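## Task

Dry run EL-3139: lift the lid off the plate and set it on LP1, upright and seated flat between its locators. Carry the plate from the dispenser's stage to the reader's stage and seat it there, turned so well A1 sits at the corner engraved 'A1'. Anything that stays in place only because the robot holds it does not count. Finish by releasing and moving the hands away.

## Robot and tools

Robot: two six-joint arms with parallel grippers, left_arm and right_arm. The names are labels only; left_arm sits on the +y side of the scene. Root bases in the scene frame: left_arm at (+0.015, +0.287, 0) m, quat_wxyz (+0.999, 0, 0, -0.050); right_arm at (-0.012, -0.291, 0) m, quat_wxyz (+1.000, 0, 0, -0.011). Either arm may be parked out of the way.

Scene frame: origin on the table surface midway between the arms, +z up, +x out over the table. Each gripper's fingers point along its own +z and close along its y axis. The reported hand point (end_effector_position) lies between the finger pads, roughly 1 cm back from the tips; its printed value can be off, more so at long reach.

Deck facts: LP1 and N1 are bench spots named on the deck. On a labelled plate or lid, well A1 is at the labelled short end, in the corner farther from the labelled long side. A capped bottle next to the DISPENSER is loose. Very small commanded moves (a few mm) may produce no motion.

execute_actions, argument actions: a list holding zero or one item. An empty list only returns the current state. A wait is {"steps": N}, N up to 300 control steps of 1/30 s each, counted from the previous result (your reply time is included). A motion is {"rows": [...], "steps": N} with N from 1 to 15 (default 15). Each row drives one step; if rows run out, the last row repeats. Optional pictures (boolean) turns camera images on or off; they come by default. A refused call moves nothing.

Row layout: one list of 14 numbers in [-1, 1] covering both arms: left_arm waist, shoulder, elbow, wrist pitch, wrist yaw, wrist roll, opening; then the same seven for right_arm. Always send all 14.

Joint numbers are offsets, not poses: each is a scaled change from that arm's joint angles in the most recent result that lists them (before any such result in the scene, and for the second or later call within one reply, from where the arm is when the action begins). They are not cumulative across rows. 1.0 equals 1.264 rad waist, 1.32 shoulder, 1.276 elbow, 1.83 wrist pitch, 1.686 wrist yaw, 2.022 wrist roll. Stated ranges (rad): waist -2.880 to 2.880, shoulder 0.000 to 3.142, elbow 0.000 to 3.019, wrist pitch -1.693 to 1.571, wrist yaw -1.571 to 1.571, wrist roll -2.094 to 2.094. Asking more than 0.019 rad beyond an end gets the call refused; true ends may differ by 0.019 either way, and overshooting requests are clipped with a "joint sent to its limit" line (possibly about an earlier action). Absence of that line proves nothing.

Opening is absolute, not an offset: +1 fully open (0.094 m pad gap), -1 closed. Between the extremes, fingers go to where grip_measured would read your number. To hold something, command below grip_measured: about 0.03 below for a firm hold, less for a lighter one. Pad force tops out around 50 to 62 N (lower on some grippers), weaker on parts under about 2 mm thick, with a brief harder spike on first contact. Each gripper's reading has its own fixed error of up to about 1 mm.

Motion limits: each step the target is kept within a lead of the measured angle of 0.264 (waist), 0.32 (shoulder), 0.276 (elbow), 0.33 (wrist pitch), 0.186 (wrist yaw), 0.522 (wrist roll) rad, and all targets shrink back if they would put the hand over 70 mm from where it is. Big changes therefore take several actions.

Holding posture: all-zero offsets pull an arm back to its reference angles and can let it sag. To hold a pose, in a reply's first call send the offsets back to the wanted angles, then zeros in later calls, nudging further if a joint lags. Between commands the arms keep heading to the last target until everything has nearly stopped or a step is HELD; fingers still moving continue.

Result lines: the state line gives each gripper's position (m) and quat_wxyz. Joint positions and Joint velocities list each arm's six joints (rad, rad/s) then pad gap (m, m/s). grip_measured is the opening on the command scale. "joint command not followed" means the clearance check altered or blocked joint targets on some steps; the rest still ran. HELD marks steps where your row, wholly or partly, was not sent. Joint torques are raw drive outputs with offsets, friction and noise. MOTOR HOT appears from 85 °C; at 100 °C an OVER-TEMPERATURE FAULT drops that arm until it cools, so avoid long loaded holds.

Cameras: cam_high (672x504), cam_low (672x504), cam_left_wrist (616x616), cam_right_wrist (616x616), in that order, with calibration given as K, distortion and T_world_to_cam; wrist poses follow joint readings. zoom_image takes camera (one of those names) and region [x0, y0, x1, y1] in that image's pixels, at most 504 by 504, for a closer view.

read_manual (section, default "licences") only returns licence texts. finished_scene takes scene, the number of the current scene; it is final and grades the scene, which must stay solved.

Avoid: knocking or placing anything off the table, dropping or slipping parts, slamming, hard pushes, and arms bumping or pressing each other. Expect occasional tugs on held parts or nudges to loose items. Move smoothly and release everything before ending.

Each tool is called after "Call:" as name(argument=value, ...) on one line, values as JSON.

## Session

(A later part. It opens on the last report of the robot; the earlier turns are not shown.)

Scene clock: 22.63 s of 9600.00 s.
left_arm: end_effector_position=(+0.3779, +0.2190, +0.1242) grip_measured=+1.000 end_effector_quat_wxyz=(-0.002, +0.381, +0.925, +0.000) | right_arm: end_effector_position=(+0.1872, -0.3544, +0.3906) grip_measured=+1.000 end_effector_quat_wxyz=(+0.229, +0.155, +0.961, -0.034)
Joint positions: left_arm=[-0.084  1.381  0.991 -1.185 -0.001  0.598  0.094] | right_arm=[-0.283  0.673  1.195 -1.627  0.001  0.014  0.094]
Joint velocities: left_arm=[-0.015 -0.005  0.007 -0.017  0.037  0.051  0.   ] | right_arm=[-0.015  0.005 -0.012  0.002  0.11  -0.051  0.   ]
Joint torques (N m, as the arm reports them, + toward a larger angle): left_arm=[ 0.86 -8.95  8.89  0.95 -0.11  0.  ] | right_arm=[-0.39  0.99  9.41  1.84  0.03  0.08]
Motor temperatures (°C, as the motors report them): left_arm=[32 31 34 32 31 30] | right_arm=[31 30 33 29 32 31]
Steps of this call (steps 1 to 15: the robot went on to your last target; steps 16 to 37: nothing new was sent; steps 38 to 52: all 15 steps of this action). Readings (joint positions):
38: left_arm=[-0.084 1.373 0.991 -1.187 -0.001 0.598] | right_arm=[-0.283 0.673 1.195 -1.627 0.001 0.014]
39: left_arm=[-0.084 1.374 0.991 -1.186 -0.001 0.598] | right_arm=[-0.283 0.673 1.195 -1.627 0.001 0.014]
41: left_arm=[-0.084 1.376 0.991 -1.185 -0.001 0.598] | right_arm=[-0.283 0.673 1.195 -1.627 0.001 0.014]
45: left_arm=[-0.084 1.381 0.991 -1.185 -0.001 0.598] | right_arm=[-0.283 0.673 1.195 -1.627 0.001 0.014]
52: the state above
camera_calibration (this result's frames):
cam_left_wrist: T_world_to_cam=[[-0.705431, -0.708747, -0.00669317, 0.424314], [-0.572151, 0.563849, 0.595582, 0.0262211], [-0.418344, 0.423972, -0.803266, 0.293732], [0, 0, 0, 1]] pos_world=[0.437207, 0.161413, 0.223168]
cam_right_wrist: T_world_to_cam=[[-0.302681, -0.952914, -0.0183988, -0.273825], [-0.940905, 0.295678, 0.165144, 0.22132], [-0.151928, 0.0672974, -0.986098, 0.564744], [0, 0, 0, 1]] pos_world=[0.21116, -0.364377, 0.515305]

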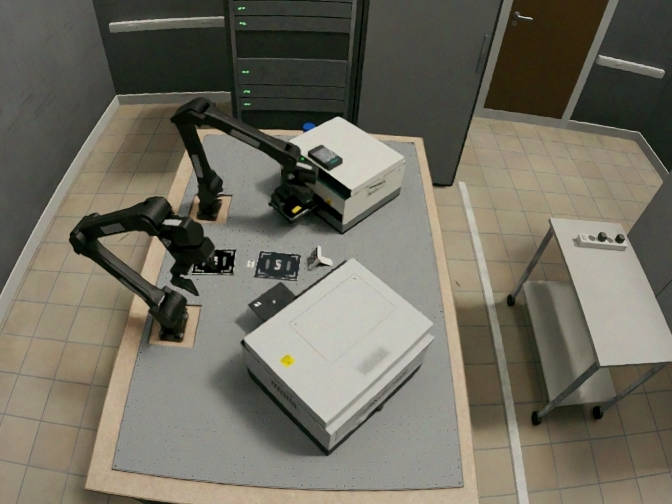

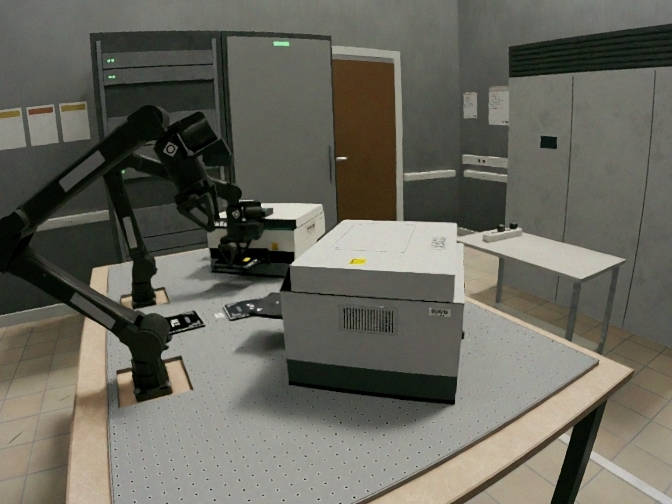

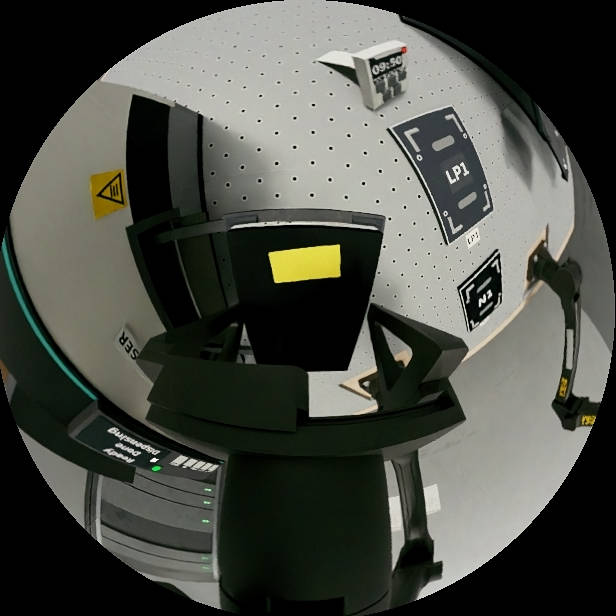

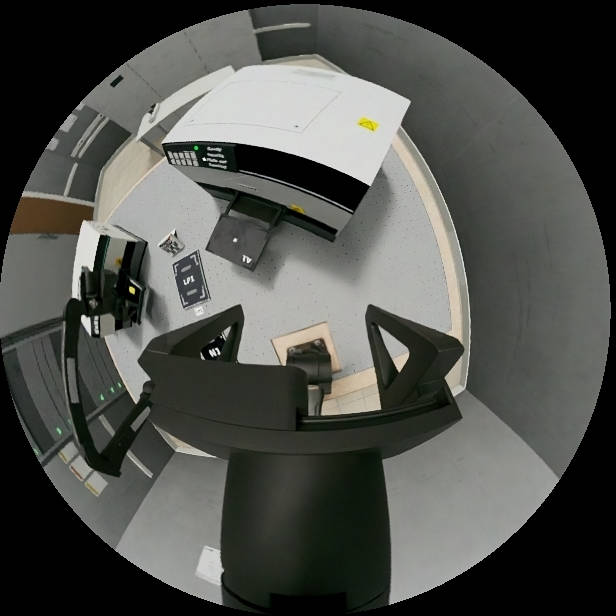

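Call:
execute_actions(actions=[{"rows":[[0.008,0,0,0.017,0,0,1,0,0,0,0,0,0,1],[0.008,0,0,0.017,0,0,1,0,0,0,0,0,0,1],[0.008,0,0,0.017,0,0,1,0,0,0,0,0,0,1],[0.008,0,0,0.017,0,0,1,0,0,0,0,0,0,1],[0.008,0.021,0,0.017,0,0,1,0,0,0,0,0,0,1]]}])

Call:
zoom_image(camera="cam_low", region=[200, 220, 280, 285])

Call:
zoom_image(camera="cam_left_wrist", region=[200, 170, 420, 380])

Scene clock: 24.27 s of 9600.00 s.
left_arm: end_effector_position=(+0.3813, +0.2184, +0.1202) grip_measured=+1.000 end_effector_quat_wxyz=(-0.000, +0.381, +0.925, +0.001) | right_arm: end_effector_position=(+0.1872, -0.3544, +0.3906) grip_measured=+1.000 end_effector_quat_wxyz=(+0.229, +0.155, +0.961, -0.034)
Joint positions: left_arm=[-0.084  1.392  0.991 -1.17  -0.001  0.598  0.094] | right_arm=[-0.283  0.673  1.195 -1.627  0.001  0.014  0.094]
Joint velocities: left_arm=[-0.015 -0.015  0.007  0.022  0.095  0.066  0.   ] | right_arm=[-0.005  0.005 -0.002  0.012 -0.037 -0.007  0.   ]
Joint torques (N m, as the arm reports them, + toward a larger angle): left_arm=[ 2.55 -9.16  8.63  0.7  -0.16  0.07] | right_arm=[-0.41  1.    9.41  1.84  0.03  0.08]
Motor temperatures (°C, as the motors report them): left_arm=[32 31 34 32 31 30] | right_arm=[31 30 33 29 32 31]
Steps of this call (steps 1 to 15: the robot went on to your last target; steps 16 to 34: nothing new was sent; steps 35 to 49: all 15 steps of this action). Readings (joint positions):
35: left_arm=[-0.084 1.381 0.991 -1.183 -0.001 0.598] | right_arm=[-0.283 0.673 1.195 -1.627 0.001 0.014]
36: left_arm=[-0.084 1.381 0.991 -1.179 -0.001 0.598] | right_arm=[-0.283 0.673 1.195 -1.627 0.001 0.014]
38: left_arm=[-0.084 1.381 0.991 -1.172 -0.001 0.598] | right_arm=[-0.283 0.673 1.195 -1.627 0.001 0.014]
42: left_arm=[-0.084 1.386 0.991 -1.170 -0.001 0.598] | right_arm=[-0.283 0.673 1.195 -1.627 0.001 0.014]
49: the state above
camera_calibration (this result's frames):
cam_left_wrist: T_world_to_cam=[[-0.705408, -0.708752, -0.00841443, 0.426443], [-0.573934, 0.56418, 0.593549, 0.0317682], [-0.415931, 0.423523, -0.804754, 0.291567], [0, 0, 0, 1]] pos_world=[0.440321, 0.160834, 0.219372]
cam_right_wrist: T_world_to_cam=[[-0.302681, -0.952914, -0.0183988, -0.273825], [-0.940905, 0.295678, 0.165144, 0.22132], [-0.151928, 0.0672974, -0.986098, 0.564744], [0, 0, 0, 1]] pos_world=[0.21116, -0.364377, 0.515305]

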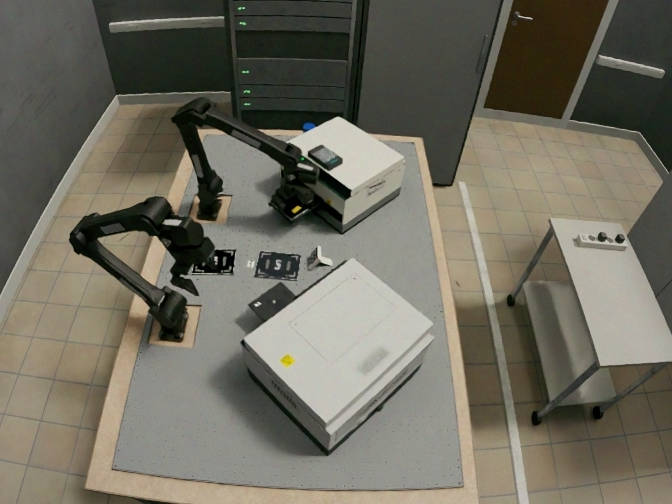

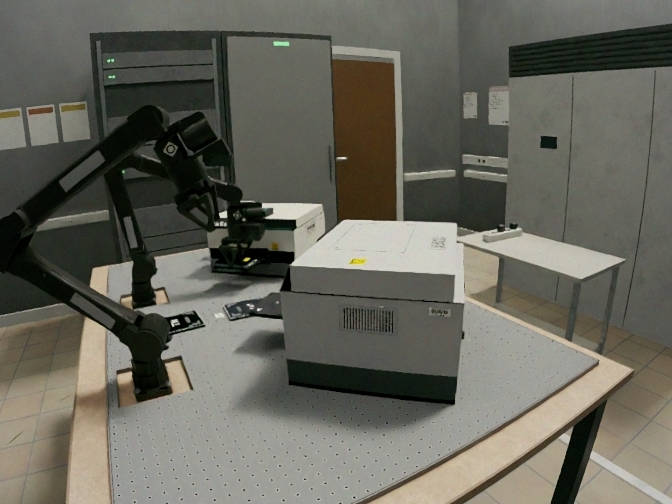

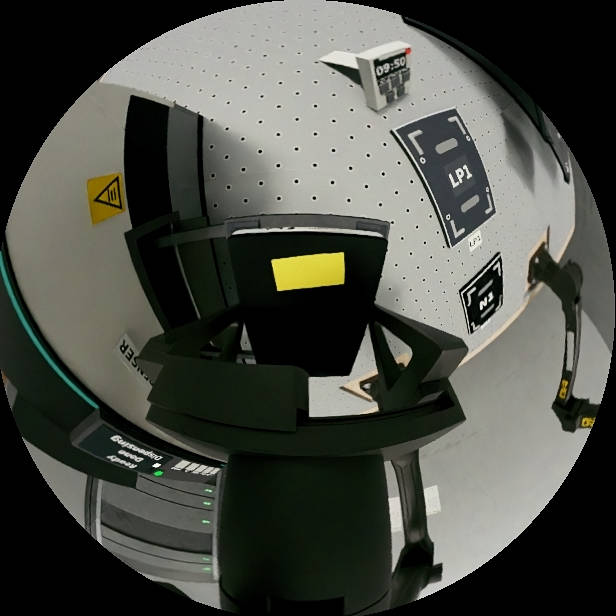

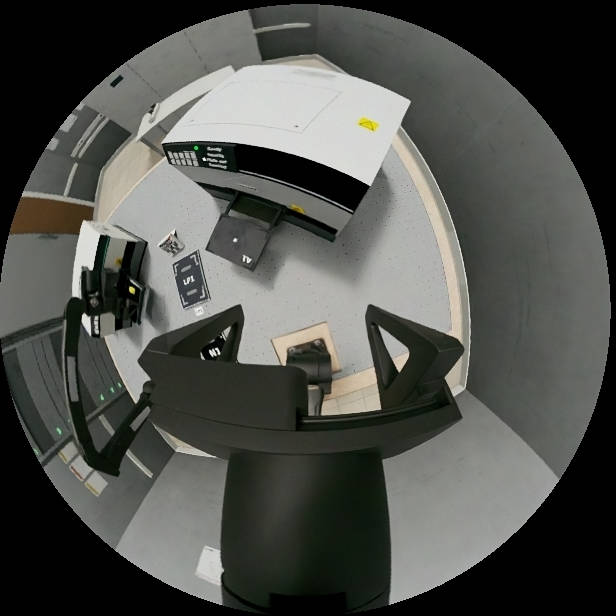

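Region (200, 220, 280, 285) of cam_low's 672x504 image, scaled by 6.300, with more detail than that image has; it fills the top 410 rows of this view, and the rest is white.

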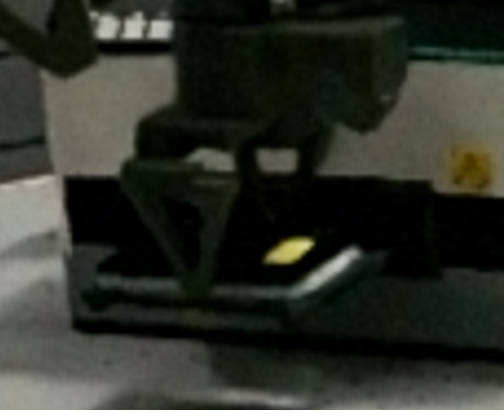

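Region (200, 170, 420, 380) of cam_left_wrist's 616x616 image, scaled by 2.291, with more detail than that image has; it fills the top 481 rows of this view, and the rest is white.

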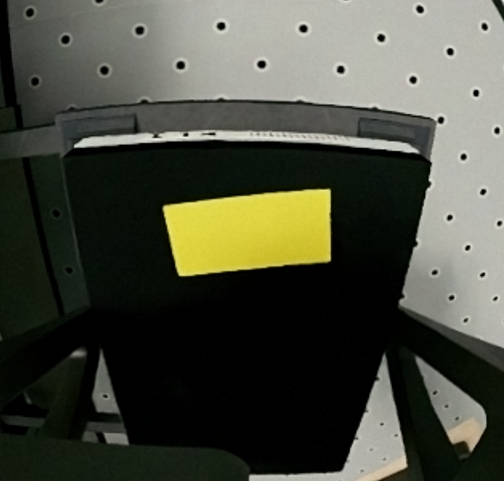

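Call:
execute_actions(actions=[{"rows":[[0,0,0,0,0,0,0.79,0,0,0,0,0,0,1]]}], pictures=false)

Scene clock: 25.23 s of 9600.00 s.
left_arm: end_effector_position=(+0.3813, +0.2184, +0.1202) grip_measured=+0.806 end_effector_quat_wxyz=(-0.000, +0.381, +0.925, +0.001) | right_arm: end_effector_position=(+0.1872, -0.3544, +0.3906) grip_measured=+1.000 end_effector_quat_wxyz=(+0.229, +0.155, +0.961, -0.034)
Joint positions: left_arm=[-0.084  1.392  0.991 -1.17  -0.001  0.598  0.085] | right_arm=[-0.283  0.673  1.195 -1.627  0.001  0.014  0.094]
Joint velocities: left_arm=[-0.005 -0.005 -0.002 -0.042  0.007 -0.051  0.   ] | right_arm=[ 0.005  0.005 -0.012 -0.002 -0.007  0.007  0.   ]
Joint torques (N m, as the arm reports them, + toward a larger angle): left_arm=[ 1.45 -9.34  8.69  0.21 -0.11  0.03] | right_arm=[-0.39  1.    9.42  1.84  0.03  0.08]
Motor temperatures (°C, as the motors report them): left_arm=[32 31 34 32 31 30] | right_arm=[31 30 33 29 32 31]
Steps of this call (steps 1 to 14: the robot went on to your last target; steps 15 to 29: all 15 steps of this action). Readings (joint positions):
15: left_arm=[-0.084 1.392 0.991 -1.170 -0.001 0.598] | right_arm=[-0.283 0.673 1.195 -1.627 0.001 0.014]
16: left_arm=[-0.084 1.392 0.991 -1.170 -0.001 0.598] | right_arm=[-0.283 0.673 1.195 -1.627 0.001 0.014]
18: left_arm=[-0.084 1.392 0.991 -1.170 -0.001 0.598] | right_arm=[-0.283 0.673 1.195 -1.627 0.001 0.014]
22: left_arm=[-0.084 1.392 0.991 -1.170 -0.001 0.598] | right_arm=[-0.283 0.673 1.195 -1.627 0.001 0.014]
29: the state above

Lift ~40 mm, ramped.

Call:
execute_actions(actions=[{"rows":[[0,0,0,0,0,0,0.775,0,0,0,0,0,0,1],[0,0,0,0,0,0,0.775,0,0,0,0,0,0,1],[0,0,0,0,0,0,0.775,0,0,0,0,0,0,1],[0,-0.012,0.015,-0.012,0,0,0.775,0,0,0,0,0,0,1],[0,-0.016,0.025,-0.022,0,0,0.775,0,0,0,0,0,0,1],[0,-0.02,0.035,-0.032,0,0,0.775,0,0,0,0,0,0,1],[0,-0.024,0.045,-0.042,0,0,0.775,0,0,0,0,0,0,1],[0,-0.028,0.055,-0.052,0,0,0.775,0,0,0,0,0,0,1],[0,-0.032,0.065,-0.06,0,0,0.775,0,0,0,0,0,0,1],[0,-0.036,0.075,-0.068,0,0,0.775,0,0,0,0,0,0,1]]}])

Call:
zoom_image(camera="cam_low", region=[200, 220, 280, 285])

Scene clock: 26.83 s of 9600.00 s.
left_arm: end_effector_position=(+0.3694, +0.2203, +0.1430) grip_measured=+0.800 end_effector_quat_wxyz=(-0.022, +0.381, +0.924, -0.005) | right_arm: end_effector_position=(+0.1872, -0.3544, +0.3906) grip_measured=+1.000 end_effector_quat_wxyz=(+0.229, +0.155, +0.961, -0.034)
Joint positions: left_arm=[-0.084  1.366  1.028 -1.278  0.     0.598  0.085] | right_arm=[-0.283  0.673  1.195 -1.627  0.001  0.014  0.094]
Joint velocities: left_arm=[-0.015 -0.093  0.09  -0.027 -0.007 -0.007  0.001] | right_arm=[-0.005  0.015 -0.002 -0.012 -0.051  0.007  0.   ]
Joint torques (N m, as the arm reports them, + toward a larger angle): left_arm=[  1.98 -11.4   13.08  -0.47  -0.14   0.05] | right_arm=[-0.4   0.98  9.41  1.84  0.03  0.08]
Motor temperatures (°C, as the motors report them): left_arm=[32 31 34 32 31 30] | right_arm=[31 30 33 29 32 31]
Steps of this call (steps 1 to 15: the robot went on to your last target; steps 16 to 33: nothing new was sent; steps 34 to 48: all 15 steps of this action). Readings (joint positions):
34: left_arm=[-0.084 1.392 0.991 -1.170 -0.001 0.598] | right_arm=[-0.283 0.673 1.195 -1.627 0.001 0.014]
35: left_arm=[-0.084 1.392 0.991 -1.170 -0.001 0.598] | right_arm=[-0.283 0.673 1.195 -1.627 0.001 0.014]
37: left_arm=[-0.084 1.392 0.991 -1.171 -0.001 0.598] | right_arm=[-0.283 0.673 1.195 -1.627 0.001 0.014]
41: left_arm=[-0.084 1.391 0.999 -1.203 0.000 0.598] | right_arm=[-0.283 0.673 1.195 -1.627 0.001 0.014]
48: the state above
camera_calibration (this result's frames):
cam_left_wrist: T_world_to_cam=[[-0.705178, -0.708807, 0.0178022, 0.415788], [-0.547343, 0.560157, 0.621804, -0.00268285], [-0.450711, 0.428738, -0.782971, 0.312719], [0, 0, 0, 1]] pos_world=[0.432682, 0.162141, 0.239116]
cam_right_wrist: T_world_to_cam=[[-0.302681, -0.952914, -0.0183988, -0.273825], [-0.940905, 0.295678, 0.165144, 0.22132], [-0.151928, 0.0672974, -0.986098, 0.564744], [0, 0, 0, 1]] pos_world=[0.21116, -0.364377, 0.515305]

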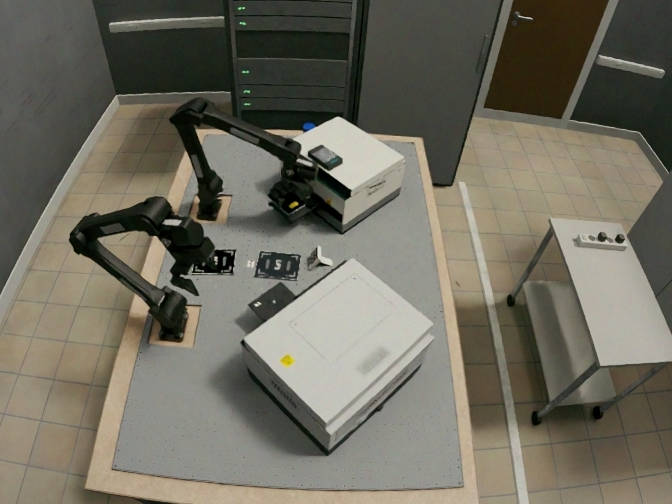

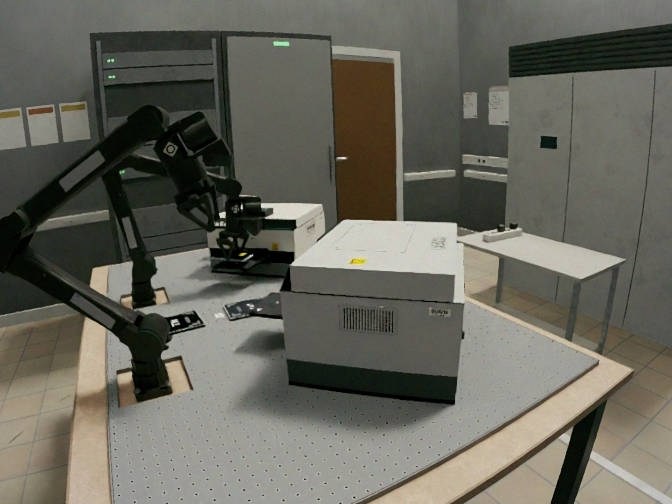

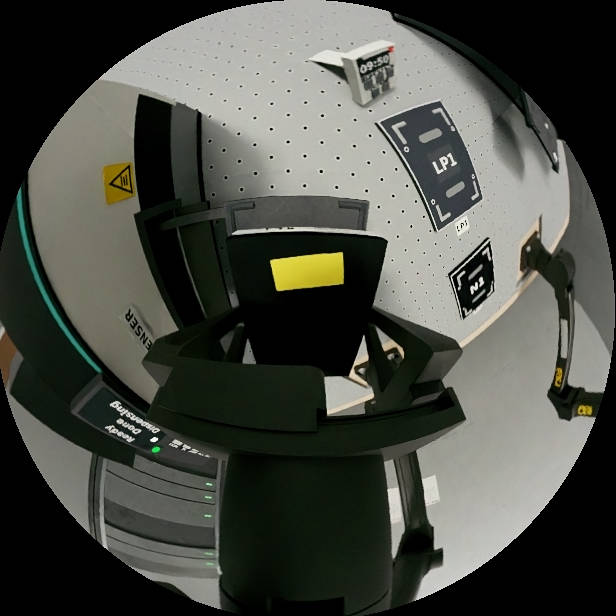

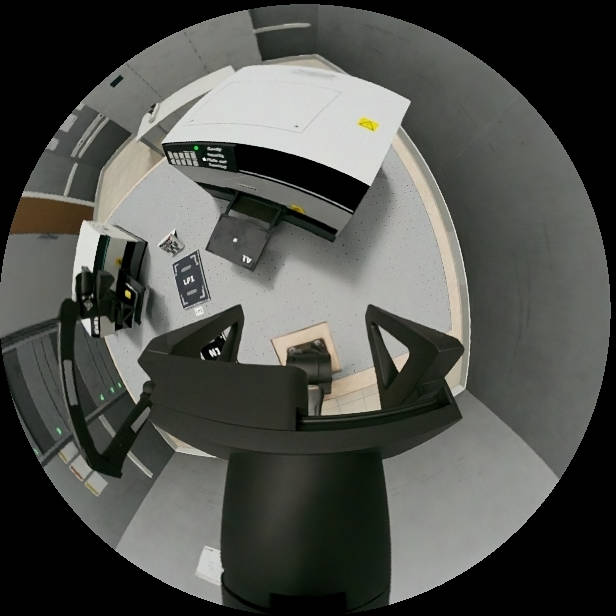

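Region (200, 220, 280, 285) of cam_low's 672x504 image, scaled by 6.300, with more detail than that image has; it fills the top 410 rows of this view, and the rest is white.

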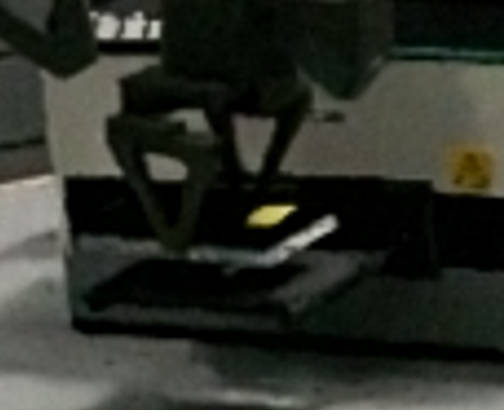

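Call:
execute_actions(actions=[{"rows":[[0,-0.02,0.07,-0.02,0,0,0.77,-0.1,0,0,0,0,0,1],[0,-0.02,0.09,-0.03,0,0,0.77,-0.2,0,0,0,0,0,1],[0,-0.02,0.11,-0.04,0,0,0.77,-0.3,0,0,0,0,0,1],[0,-0.02,0.13,-0.05,0,0,0.77,-0.4,0,0,0,0,0,1],[0,-0.02,0.15,-0.07,0,0,0.77,-0.5,0,0,0,0,0,1],[0,-0.02,0.17,-0.09,0,0,0.77,-0.55,0,0,0,0,0,1]]}], pictures=false)

Call:
execute_actions(actions=[{"steps":15}])

Scene clock: 30.73 s of 9600.00 s.
left_arm: end_effector_position=(+0.3923, +0.2160, +0.2165) grip_measured=+0.800 end_effector_quat_wxyz=(+0.003, +0.381, +0.925, +0.001) | right_arm: end_effector_position=(+0.0971, -0.4696, +0.3906) grip_measured=+1.000 end_effector_quat_wxyz=(+0.202, +0.479, +0.847, -0.112)
Joint positions: left_arm=[-0.084  1.348  1.21  -1.427  0.     0.598  0.085] | right_arm=[-0.994  0.673  1.195 -1.627  0.003  0.014  0.094]
Joint velocities: left_arm=[-0.005 -0.015  0.012 -0.022 -0.095 -0.007  0.   ] | right_arm=[ 0.054  0.005 -0.002 -0.012 -0.037 -0.037  0.   ]
Joint torques (N m, as the arm reports them, + toward a larger angle): left_arm=[  1.86 -11.71  12.72  -0.47  -0.09   0.05] | right_arm=[ 0.56  0.68  9.4   1.85 -0.08  0.08]
Motor temperatures (°C, as the motors report them): left_arm=[32 31 35 32 31 30] | right_arm=[31 30 33 29 32 31]
Steps of this call (steps 1 to 15: the robot went on to your last target; steps 16 to 90: nothing new was sent; then 0.40 s passed at rest; steps 91 to 105: all 15 steps of this action). Readings (joint positions):
91: left_arm=[-0.084 1.361 1.036 -1.283 0.000 0.598] | right_arm=[-0.292 0.673 1.195 -1.627 -0.002 0.014]
92: left_arm=[-0.084 1.361 1.042 -1.293 0.000 0.598] | right_arm=[-0.329 0.673 1.195 -1.627 -0.004 0.014]
94: left_arm=[-0.084 1.361 1.070 -1.325 0.000 0.598] | right_arm=[-0.484 0.673 1.195 -1.627 -0.004 0.014]
98: left_arm=[-0.084 1.360 1.172 -1.407 0.000 0.598] | right_arm=[-0.851 0.673 1.195 -1.627 0.000 0.014]
105: the state above

Scene clock: 31.23 s of 9600.00 s.
left_arm: end_effector_position=(+0.3922, +0.2161, +0.2165) grip_measured=+0.800 end_effector_quat_wxyz=(+0.003, +0.381, +0.925, +0.000) | right_arm: end_effector_position=(+0.0976, -0.4693, +0.3906) grip_measured=+1.000 end_effector_quat_wxyz=(+0.202, +0.478, +0.847, -0.112)
Joint positions: left_arm=[-0.084  1.348  1.21  -1.428  0.     0.598  0.085] | right_arm=[-0.991  0.673  1.195 -1.627  0.003  0.014  0.094]
Joint velocities: left_arm=[-0.005 -0.005  0.002  0.002  0.037 -0.037  0.001] | right_arm=[-0.005 -0.005  0.012  0.002  0.022 -0.037  0.   ]
Joint torques (N m, as the arm reports them, + toward a larger angle): left_arm=[ 2.57 -9.8  12.56 -0.24 -0.07 -0.04] | right_arm=[ 0.68  0.98  9.42  1.84 -0.09  0.08]
Motor temperatures (°C, as the motors report them): left_arm=[32 31 35 32 31 30] | right_arm=[31 30 33 29 32 31]
Steps of this call (steps 1 to 15: the robot went on to your last target). Readings (joint positions):
1: left_arm=[-0.084 1.348 1.210 -1.428 0.000 0.598] | right_arm=[-0.992 0.673 1.195 -1.627 0.003 0.014]
2: left_arm=[-0.084 1.348 1.210 -1.428 0.000 0.598] | right_arm=[-0.991 0.673 1.195 -1.627 0.003 0.014]
4: left_arm=[-0.084 1.348 1.210 -1.428 0.000 0.598] | right_arm=[-0.991 0.673 1.195 -1.627 0.003 0.014]
8: left_arm=[-0.084 1.348 1.210 -1.428 0.000 0.598] | right_arm=[-0.991 0.673 1.195 -1.627 0.003 0.014]
15: the state above
All arms were judged still, so your last target was given up. Only a new action makes them travel on or press farther. Fingers that are still opening or closing keep moving.
camera_calibration (this result's frames):
cam_left_wrist: T_world_to_cam=[[-0.70536, -0.708773, -0.0103816, 0.433705], [-0.577094, 0.565688, 0.589033, -0.0159403], [-0.411618, 0.421472, -0.808042, 0.373962], [0, 0, 0, 1]] pos_world=[0.450649, 0.158802, 0.316069]
cam_right_wrist: T_world_to_cam=[[-0.850308, -0.526042, -0.0160142, -0.157563], [-0.521133, 0.837346, 0.165143, 0.38415], [-0.0734628, 0.148768, -0.98614, 0.589444], [0, 0, 0, 1]] pos_world=[0.109518, -0.492242, 0.515311]

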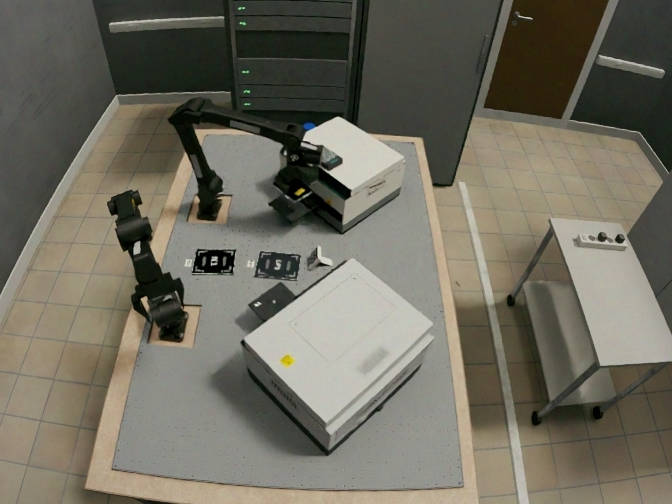

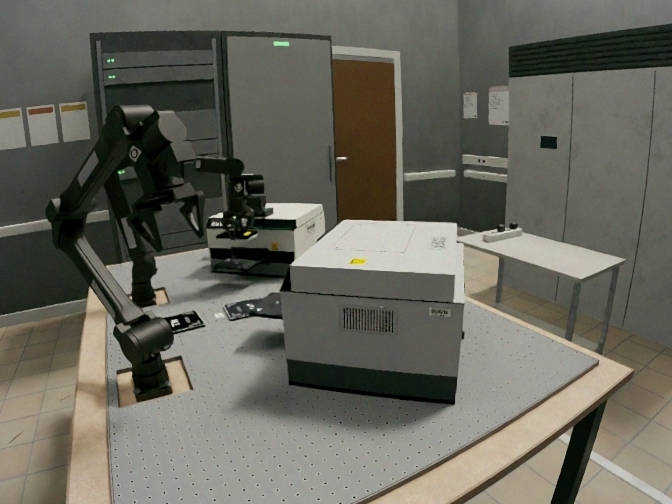

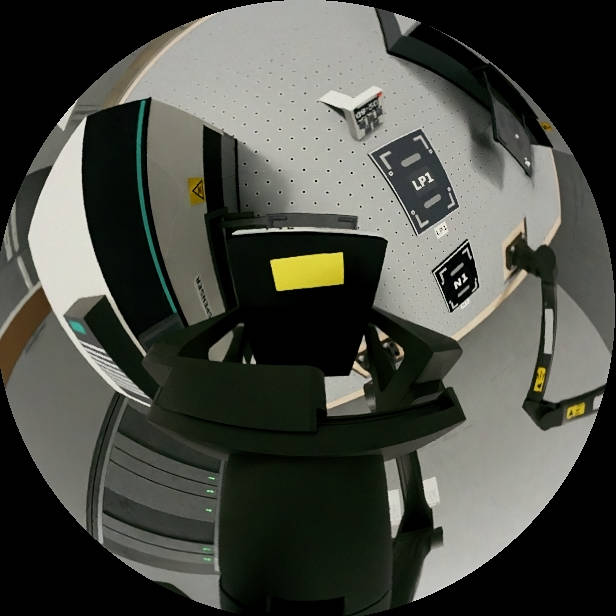

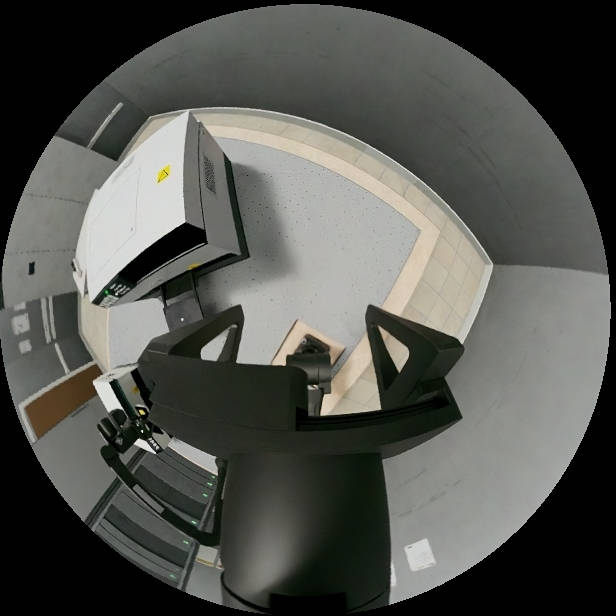

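Call:
execute_actions(actions=[{"rows":[[-0.06,0,0,0,0,0,0.77,0,0,0,0,0,0,1],[-0.12,0,0,0,0,0,0.77,0,0,0,0,0,0,1],[-0.18,0,0,0,0,0.03,0.77,0,0,0,0,0,0,1],[-0.24,0,0,0,0,0.07,0.77,0,0,0,0,0,0,1],[-0.3,0,0,0,0,0.11,0.77,0,0,0,0,0,0,1],[-0.36,0,0,0,0,0.15,0.77,0,0,0,0,0,0,1],[-0.42,0,0,0,0,0.19,0.77,0,0,0,0,0,0,1],[-0.48,0,0,0,0,0.23,0.77,0,0,0,0,0,0,1],[-0.54,0,0,0,0,0.27,0.77,0,0,0,0,0,0,1],[-0.59,0,0,0,0,0.31,0.77,0,0,0,0,0,0,1],[-0.633,0,0,0,0,0.35,0.77,0,0,0,0,0,0,1],[-0.633,0,0,0,0,0.377,0.77,0,0,0,0,0,0,1]]}], pictures=false)

Call:
execute_actions(actions=[{"steps":15}], pictures=false)

Call:
execute_actions(actions=[{"rows":[[0,0.02,0.06,0,0,0,0.77,0,0,0,0,0,0,1],[0,0.04,0.1,0,0,0,0.77,0,0,0,0,0,0,1],[0,0.07,0.14,-0.01,0,0,0.77,0,0,0,0,0,0,1],[0,0.1,0.18,-0.01,0,0,0.77,0,0,0,0,0,0,1],[0,0.13,0.22,-0.02,0,0,0.77,0,0,0,0,0,0,1],[0,0.16,0.26,-0.02,0,0,0.77,0,0,0,0,0,0,1],[0,0.19,0.3,-0.03,0,0,0.77,0,0,0,0,0,0,1],[0,0.22,0.34,-0.03,0,0,0.77,0,0,0,0,0,0,1],[0,0.25,0.38,-0.04,0,0,0.77,0,0,0,0,0,0,1],[0,0.28,0.42,-0.04,0,0,0.77,0,0,0,0,0,0,1],[0,0.31,0.46,-0.05,0,0,0.77,0,0,0,0,0,0,1],[0,0.35,0.5,-0.05,0,0,0.77,0,0,0,0,0,0,1],[0,0.39,0.54,-0.05,0,0,0.77,0,0,0,0,0,0,1],[0,0.43,0.58,-0.05,0,0,0.77,0,0,0,0,0,0,1],[0,0.47,0.611,-0.05,0,0,0.77,0,0,0,0,0,0,1]]}], pictures=false)

Call:
execute_actions(actions=[{"steps":40}])

Scene clock: 34.40 s of 9600.00 s.
left_arm: end_effector_position=(+0.2459, -0.0198, +0.2165) grip_measured=+0.801 end_effector_quat_wxyz=(+0.003, +0.857, +0.515, +0.000) | right_arm: end_effector_position=(+0.0976, -0.4693, +0.3906) grip_measured=+1.000 end_effector_quat_wxyz=(+0.202, +0.478, +0.847, -0.112)
Joint positions: left_arm=[-0.823  1.348  1.21  -1.428  0.     1.135  0.085] | right_arm=[-0.991  0.673  1.195 -1.627  0.003  0.014  0.094]
Joint velocities: left_arm=[-1.675 -0.015 -0.002 -0.007  0.095  1.399 -0.001] | right_arm=[-0.015 -0.005 -0.017  0.017  0.007 -0.066  0.   ]
Joint torques (N m, as the arm reports them, + toward a larger angle): left_arm=[ 4.74 -9.91  9.5   0.26 -0.26  0.06] | right_arm=[-0.41  0.99  9.41  1.84  0.03  0.08]
Motor temperatures (°C, as the motors report them): left_arm=[32 31 35 32 31 30] | right_arm=[31 30 33 29 32 31]
Steps of this call (steps 1 to 80: nothing new was sent; steps 81 to 95: all 15 steps of this action). Readings (joint positions):
81: left_arm=[-0.087 1.348 1.210 -1.428 -0.001 0.598] | right_arm=[-0.991 0.673 1.195 -1.627 0.003 0.014]
82: left_arm=[-0.100 1.348 1.210 -1.428 -0.004 0.598] | right_arm=[-0.991 0.673 1.195 -1.627 0.003 0.014]
84: left_arm=[-0.167 1.348 1.210 -1.428 -0.006 0.616] | right_arm=[-0.991 0.673 1.195 -1.627 0.003 0.014]
88: left_arm=[-0.388 1.348 1.210 -1.428 -0.005 0.749] | right_arm=[-0.991 0.673 1.195 -1.627 0.003 0.014]
95: the state above

Scene clock: 34.90 s of 9600.00 s.
left_arm: end_effector_position=(+0.2246, -0.0348, +0.2165) grip_measured=+0.801 end_effector_quat_wxyz=(+0.003, +0.920, +0.393, -0.000) | right_arm: end_effector_position=(+0.0976, -0.4693, +0.3906) grip_measured=+1.000 end_effector_quat_wxyz=(+0.202, +0.478, +0.847, -0.112)
Joint positions: left_arm=[-0.891  1.348  1.21  -1.428  0.001  1.343  0.085] | right_arm=[-0.991  0.673  1.195 -1.627  0.003  0.014  0.094]
Joint velocities: left_arm=[-0.005  0.005 -0.012 -0.007 -0.037  0.066  0.   ] | right_arm=[ 0.015  0.015 -0.007 -0.007 -0.022 -0.081  0.   ]
Joint torques (N m, as the arm reports them, + toward a larger angle): left_arm=[ 2.16 -9.77  9.66  0.48 -0.1   0.09] | right_arm=[-0.42  1.01  9.41  1.84  0.03  0.08]
Motor temperatures (°C, as the motors report them): left_arm=[32 31 35 32 31 30] | right_arm=[31 30 33 29 32 31]
Steps of this call (steps 1 to 15: the robot went on to your last target). Readings (joint positions):
1: left_arm=[-0.873 1.348 1.210 -1.428 0.004 1.179] | right_arm=[-0.991 0.673 1.195 -1.627 0.003 0.014]
2: left_arm=[-0.908 1.348 1.210 -1.428 0.006 1.214] | right_arm=[-0.991 0.673 1.195 -1.627 0.003 0.014]
4: left_arm=[-0.931 1.348 1.210 -1.428 0.007 1.265] | right_arm=[-0.991 0.673 1.195 -1.627 0.003 0.014]
8: left_arm=[-0.905 1.348 1.210 -1.428 0.002 1.315] | right_arm=[-0.991 0.673 1.195 -1.627 0.003 0.014]
15: the state above

Scene clock: 35.40 s of 9600.00 s.
left_arm: end_effector_position=(+0.3396, -0.2104, +0.2478) grip_measured=+0.801 end_effector_quat_wxyz=(+0.052, +0.918, +0.392, +0.009) | right_arm: end_effector_position=(+0.0976, -0.4693, +0.3906) grip_measured=+1.000 end_effector_quat_wxyz=(+0.202, +0.478, +0.847, -0.112)
Joint positions: left_arm=[-0.891  1.834  1.87  -1.501  0.001  1.343  0.085] | right_arm=[-0.991  0.673  1.195 -1.627  0.003  0.014  0.094]
Joint velocities: left_arm=[ 0.005  1.392  1.448 -0.1   -0.037  0.007 -0.   ] | right_arm=[-0.005 -0.015  0.012 -0.002  0.051 -0.007  0.   ]
Joint torques (N m, as the arm reports them, + toward a larger angle): left_arm=[  1.9  -13.94  12.65  -0.23  -0.03  -0.03] | right_arm=[-0.39  0.99  9.41  1.84  0.03  0.08]
Motor temperatures (°C, as the motors report them): left_arm=[32 31 35 32 31 30] | right_arm=[31 30 33 29 32 31]
Steps of this call (steps 1 to 15: all 15 steps of this action). Readings (joint positions):
1: left_arm=[-0.891 1.348 1.210 -1.428 0.001 1.343] | right_arm=[-0.991 0.673 1.195 -1.627 0.003 0.014]
2: left_arm=[-0.891 1.352 1.217 -1.428 0.001 1.343] | right_arm=[-0.991 0.673 1.195 -1.627 0.003 0.014]
4: left_arm=[-0.891 1.384 1.268 -1.438 0.001 1.343] | right_arm=[-0.991 0.673 1.195 -1.627 0.003 0.014]
8: left_arm=[-0.891 1.532 1.492 -1.460 0.001 1.343] | right_arm=[-0.991 0.673 1.195 -1.627 0.003 0.014]
15: the state above

Scene clock: 36.73 s of 9600.00 s.
left_arm: end_effector_position=(+0.3574, -0.2375, +0.1829) grip_measured=+0.801 end_effector_quat_wxyz=(+0.009, +0.920, +0.393, +0.001) | right_arm: end_effector_position=(+0.0976, -0.4693, +0.3906) grip_measured=+1.000 end_effector_quat_wxyz=(+0.202, +0.478, +0.847, -0.112)
Joint positions: left_arm=[-0.891  1.997  1.949 -1.505  0.001  1.343  0.085] | right_arm=[-0.991  0.673  1.195 -1.627  0.003  0.014  0.094]
Joint velocities: left_arm=[-0.024 -0.015  0.002 -0.017 -0.037 -0.022  0.001] | right_arm=[-0.005 -0.005 -0.007  0.007 -0.022 -0.007  0.   ]
Joint torques (N m, as the arm reports them, + toward a larger angle): left_arm=[  0.82 -22.11  13.01  -0.39  -0.07   0.04] | right_arm=[-0.38  1.    9.41  1.84  0.03  0.08]
Motor temperatures (°C, as the motors report them): left_arm=[32 31 35 32 31 30] | right_arm=[31 30 33 29 32 31]
Steps of this call (steps 1 to 30: the robot went on to your last target; steps 31 to 40: nothing new was sent). Readings (joint positions):
1: left_arm=[-0.891 1.878 1.915 -1.501 0.001 1.343] | right_arm=[-0.991 0.673 1.195 -1.627 0.003 0.014]
2: left_arm=[-0.891 1.915 1.941 -1.501 0.001 1.343] | right_arm=[-0.991 0.673 1.195 -1.627 0.003 0.014]
4: left_arm=[-0.891 1.961 1.949 -1.502 0.001 1.343] | right_arm=[-0.991 0.673 1.195 -1.627 0.003 0.014]
8: left_arm=[-0.891 2.004 1.949 -1.504 0.001 1.343] | right_arm=[-0.991 0.673 1.195 -1.627 0.003 0.014]
40: the state above
All arms were judged still, so your last target was given up. Only a new action makes them travel on or press farther. Fingers that are still opening or closing keep moving.
camera_calibration (this result's frames):
cam_left_wrist: T_world_to_cam=[[-0.721331, 0.692155, -0.0245438, 0.428373], [0.549437, 0.593453, 0.588161, -0.155452], [0.421664, 0.410773, -0.808372, 0.223396], [0, 0, 0, 1]] pos_world=[0.300212, -0.296012, 0.282532]
cam_right_wrist: T_world_to_cam=[[-0.850308, -0.526042, -0.0160142, -0.157563], [-0.521133, 0.837346, 0.165143, 0.38415], [-0.0734628, 0.148768, -0.98614, 0.589444], [0, 0, 0, 1]] pos_world=[0.109518, -0.492242, 0.515311]

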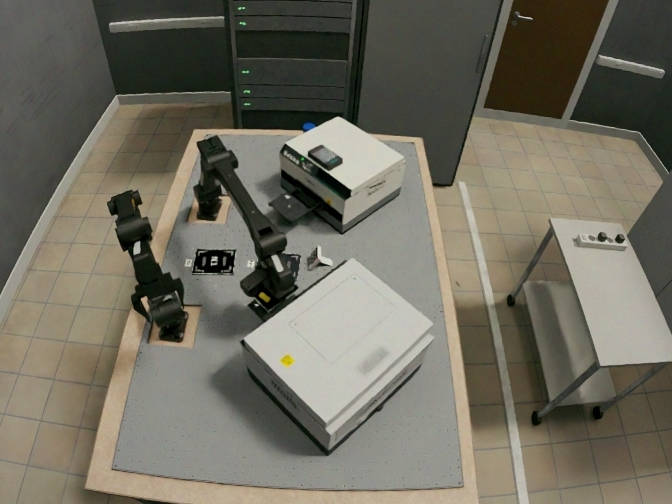

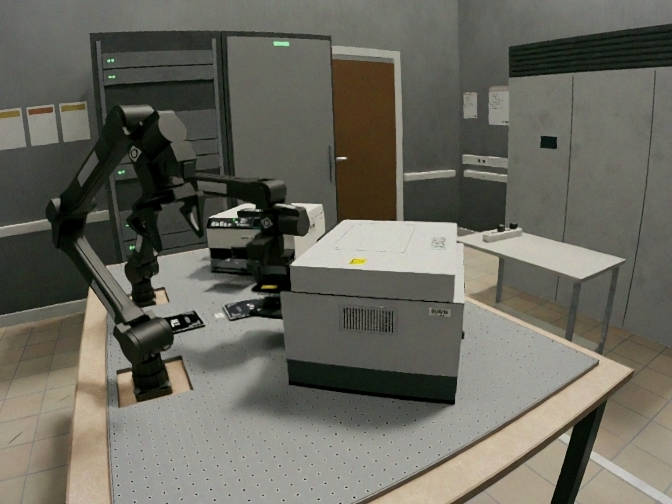

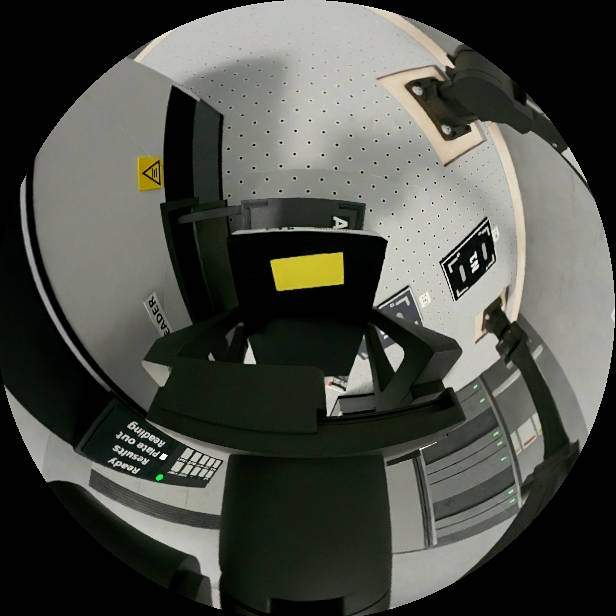

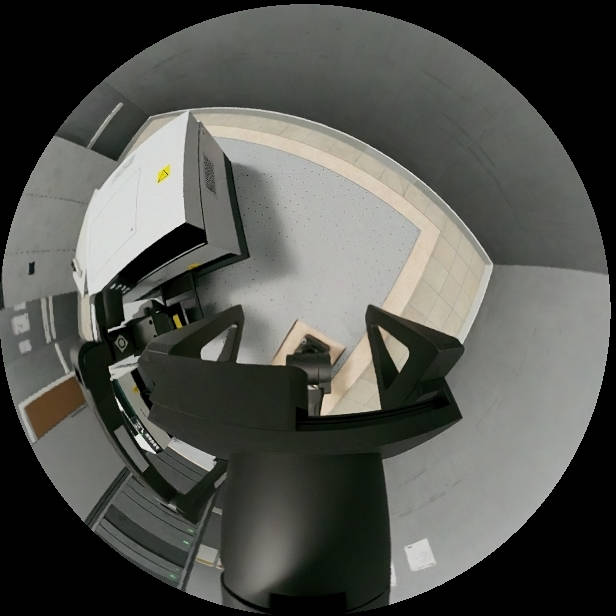

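Call:
execute_actions(actions=[{"rows":[[-0.012,0.008,-0.027,0.026,0,0,0.77,0,0,0,0,0,0,1]]}])

Call:
zoom_image(camera="cam_left_wrist", region=[200, 170, 420, 380])

Scene clock: 38.93 s of 9600.00 s.
left_arm: end_effector_position=(+0.3562, -0.2358, +0.1686) grip_measured=+0.801 end_effector_quat_wxyz=(+0.006, +0.920, +0.393, +0.000) | right_arm: end_effector_position=(+0.0976, -0.4693, +0.3906) grip_measured=+1.000 end_effector_quat_wxyz=(+0.202, +0.478, +0.847, -0.112)
Joint positions: left_arm=[-0.891  1.998  1.913 -1.473  0.001  1.343  0.085] | right_arm=[-0.991  0.673  1.195 -1.627  0.003  0.014  0.094]
Joint velocities: left_arm=[ 0.015 -0.005 -0.007  0.007 -0.022 -0.066  0.   ] | right_arm=[ 0.005 -0.005 -0.012 -0.017 -0.037  0.022  0.   ]
Joint torques (N m, as the arm reports them, + toward a larger angle): left_arm=[  0.4  -18.63   9.7    0.81  -0.02  -0.01] | right_arm=[-0.4   1.01  9.41  1.84  0.03  0.08]
Motor temperatures (°C, as the motors report them): left_arm=[32 31 35 32 31 30] | right_arm=[31 30 33 29 32 31]
Steps of this call (steps 1 to 51: nothing new was sent; steps 52 to 66: all 15 steps of this action). Readings (joint positions):
52: left_arm=[-0.891 1.997 1.945 -1.499 0.001 1.343] | right_arm=[-0.991 0.673 1.195 -1.627 0.003 0.014]
53: left_arm=[-0.891 1.997 1.939 -1.490 0.001 1.343] | right_arm=[-0.991 0.673 1.195 -1.627 0.003 0.014]
55: left_arm=[-0.891 1.998 1.925 -1.476 0.001 1.343] | right_arm=[-0.991 0.673 1.195 -1.627 0.003 0.014]
59: left_arm=[-0.891 1.998 1.913 -1.475 0.001 1.343] | right_arm=[-0.991 0.673 1.195 -1.627 0.003 0.014]
66: the state above
camera_calibration (this result's frames):
cam_left_wrist: T_world_to_cam=[[-0.721399, 0.692259, -0.0189687, 0.425076], [0.551282, 0.590635, 0.589269, -0.148969], [0.419131, 0.414641, -0.807714, 0.213311], [0, 0, 0, 1]] pos_world=[0.299368, -0.294724, 0.268141]
cam_right_wrist: T_world_to_cam=[[-0.850308, -0.526042, -0.0160142, -0.157563], [-0.521133, 0.837346, 0.165143, 0.38415], [-0.0734628, 0.148768, -0.98614, 0.589444], [0, 0, 0, 1]] pos_world=[0.109518, -0.492242, 0.515311]

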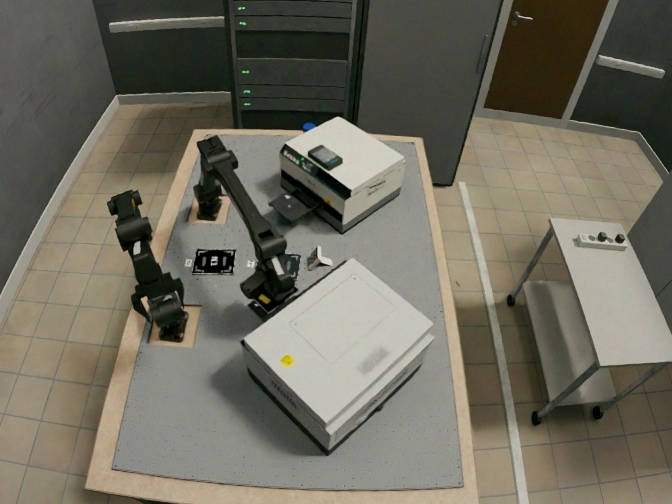

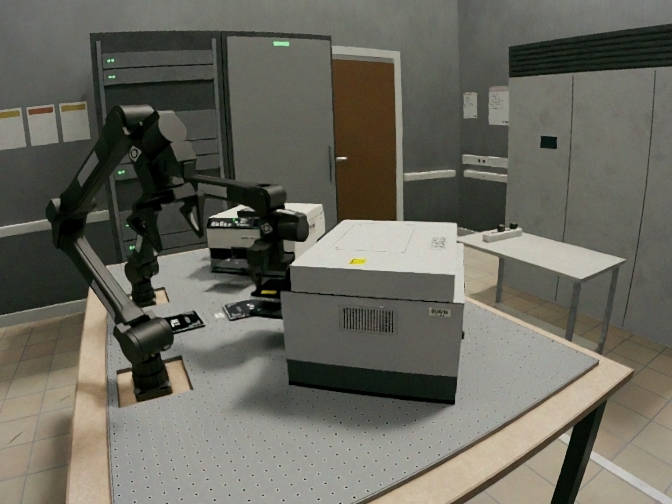

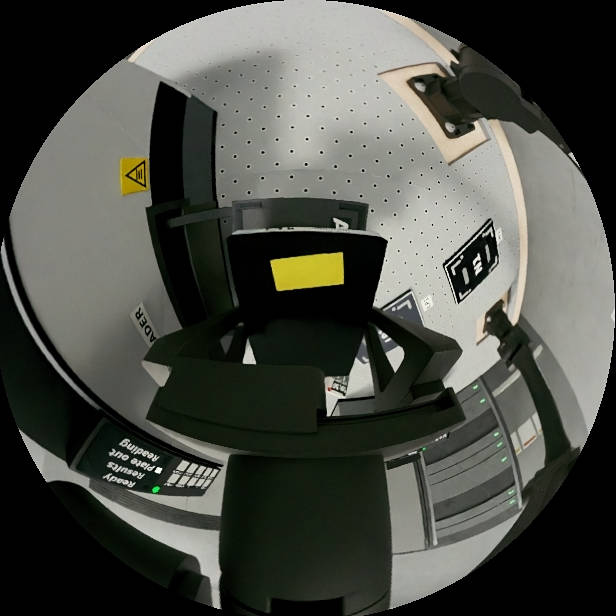

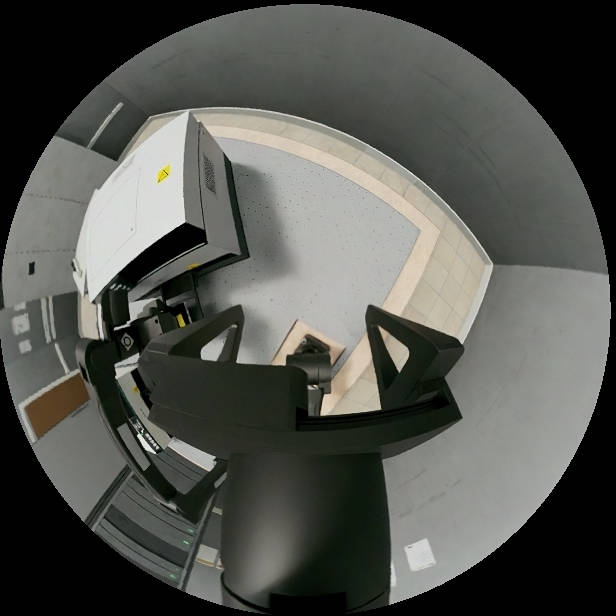

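Region (200, 170, 420, 380) of cam_left_wrist's 616x616 image, scaled by 2.291, with more detail than that image has; it fills the top 481 rows of this view, and the rest is white.

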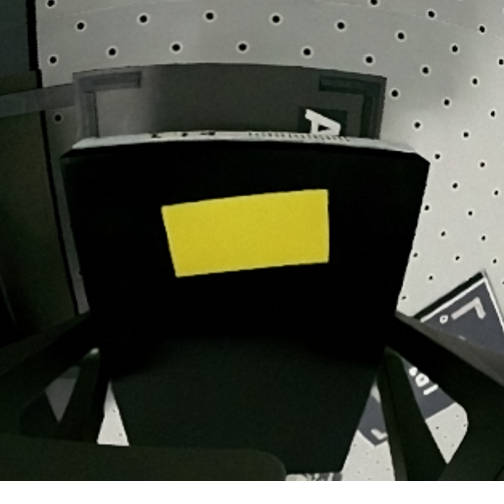

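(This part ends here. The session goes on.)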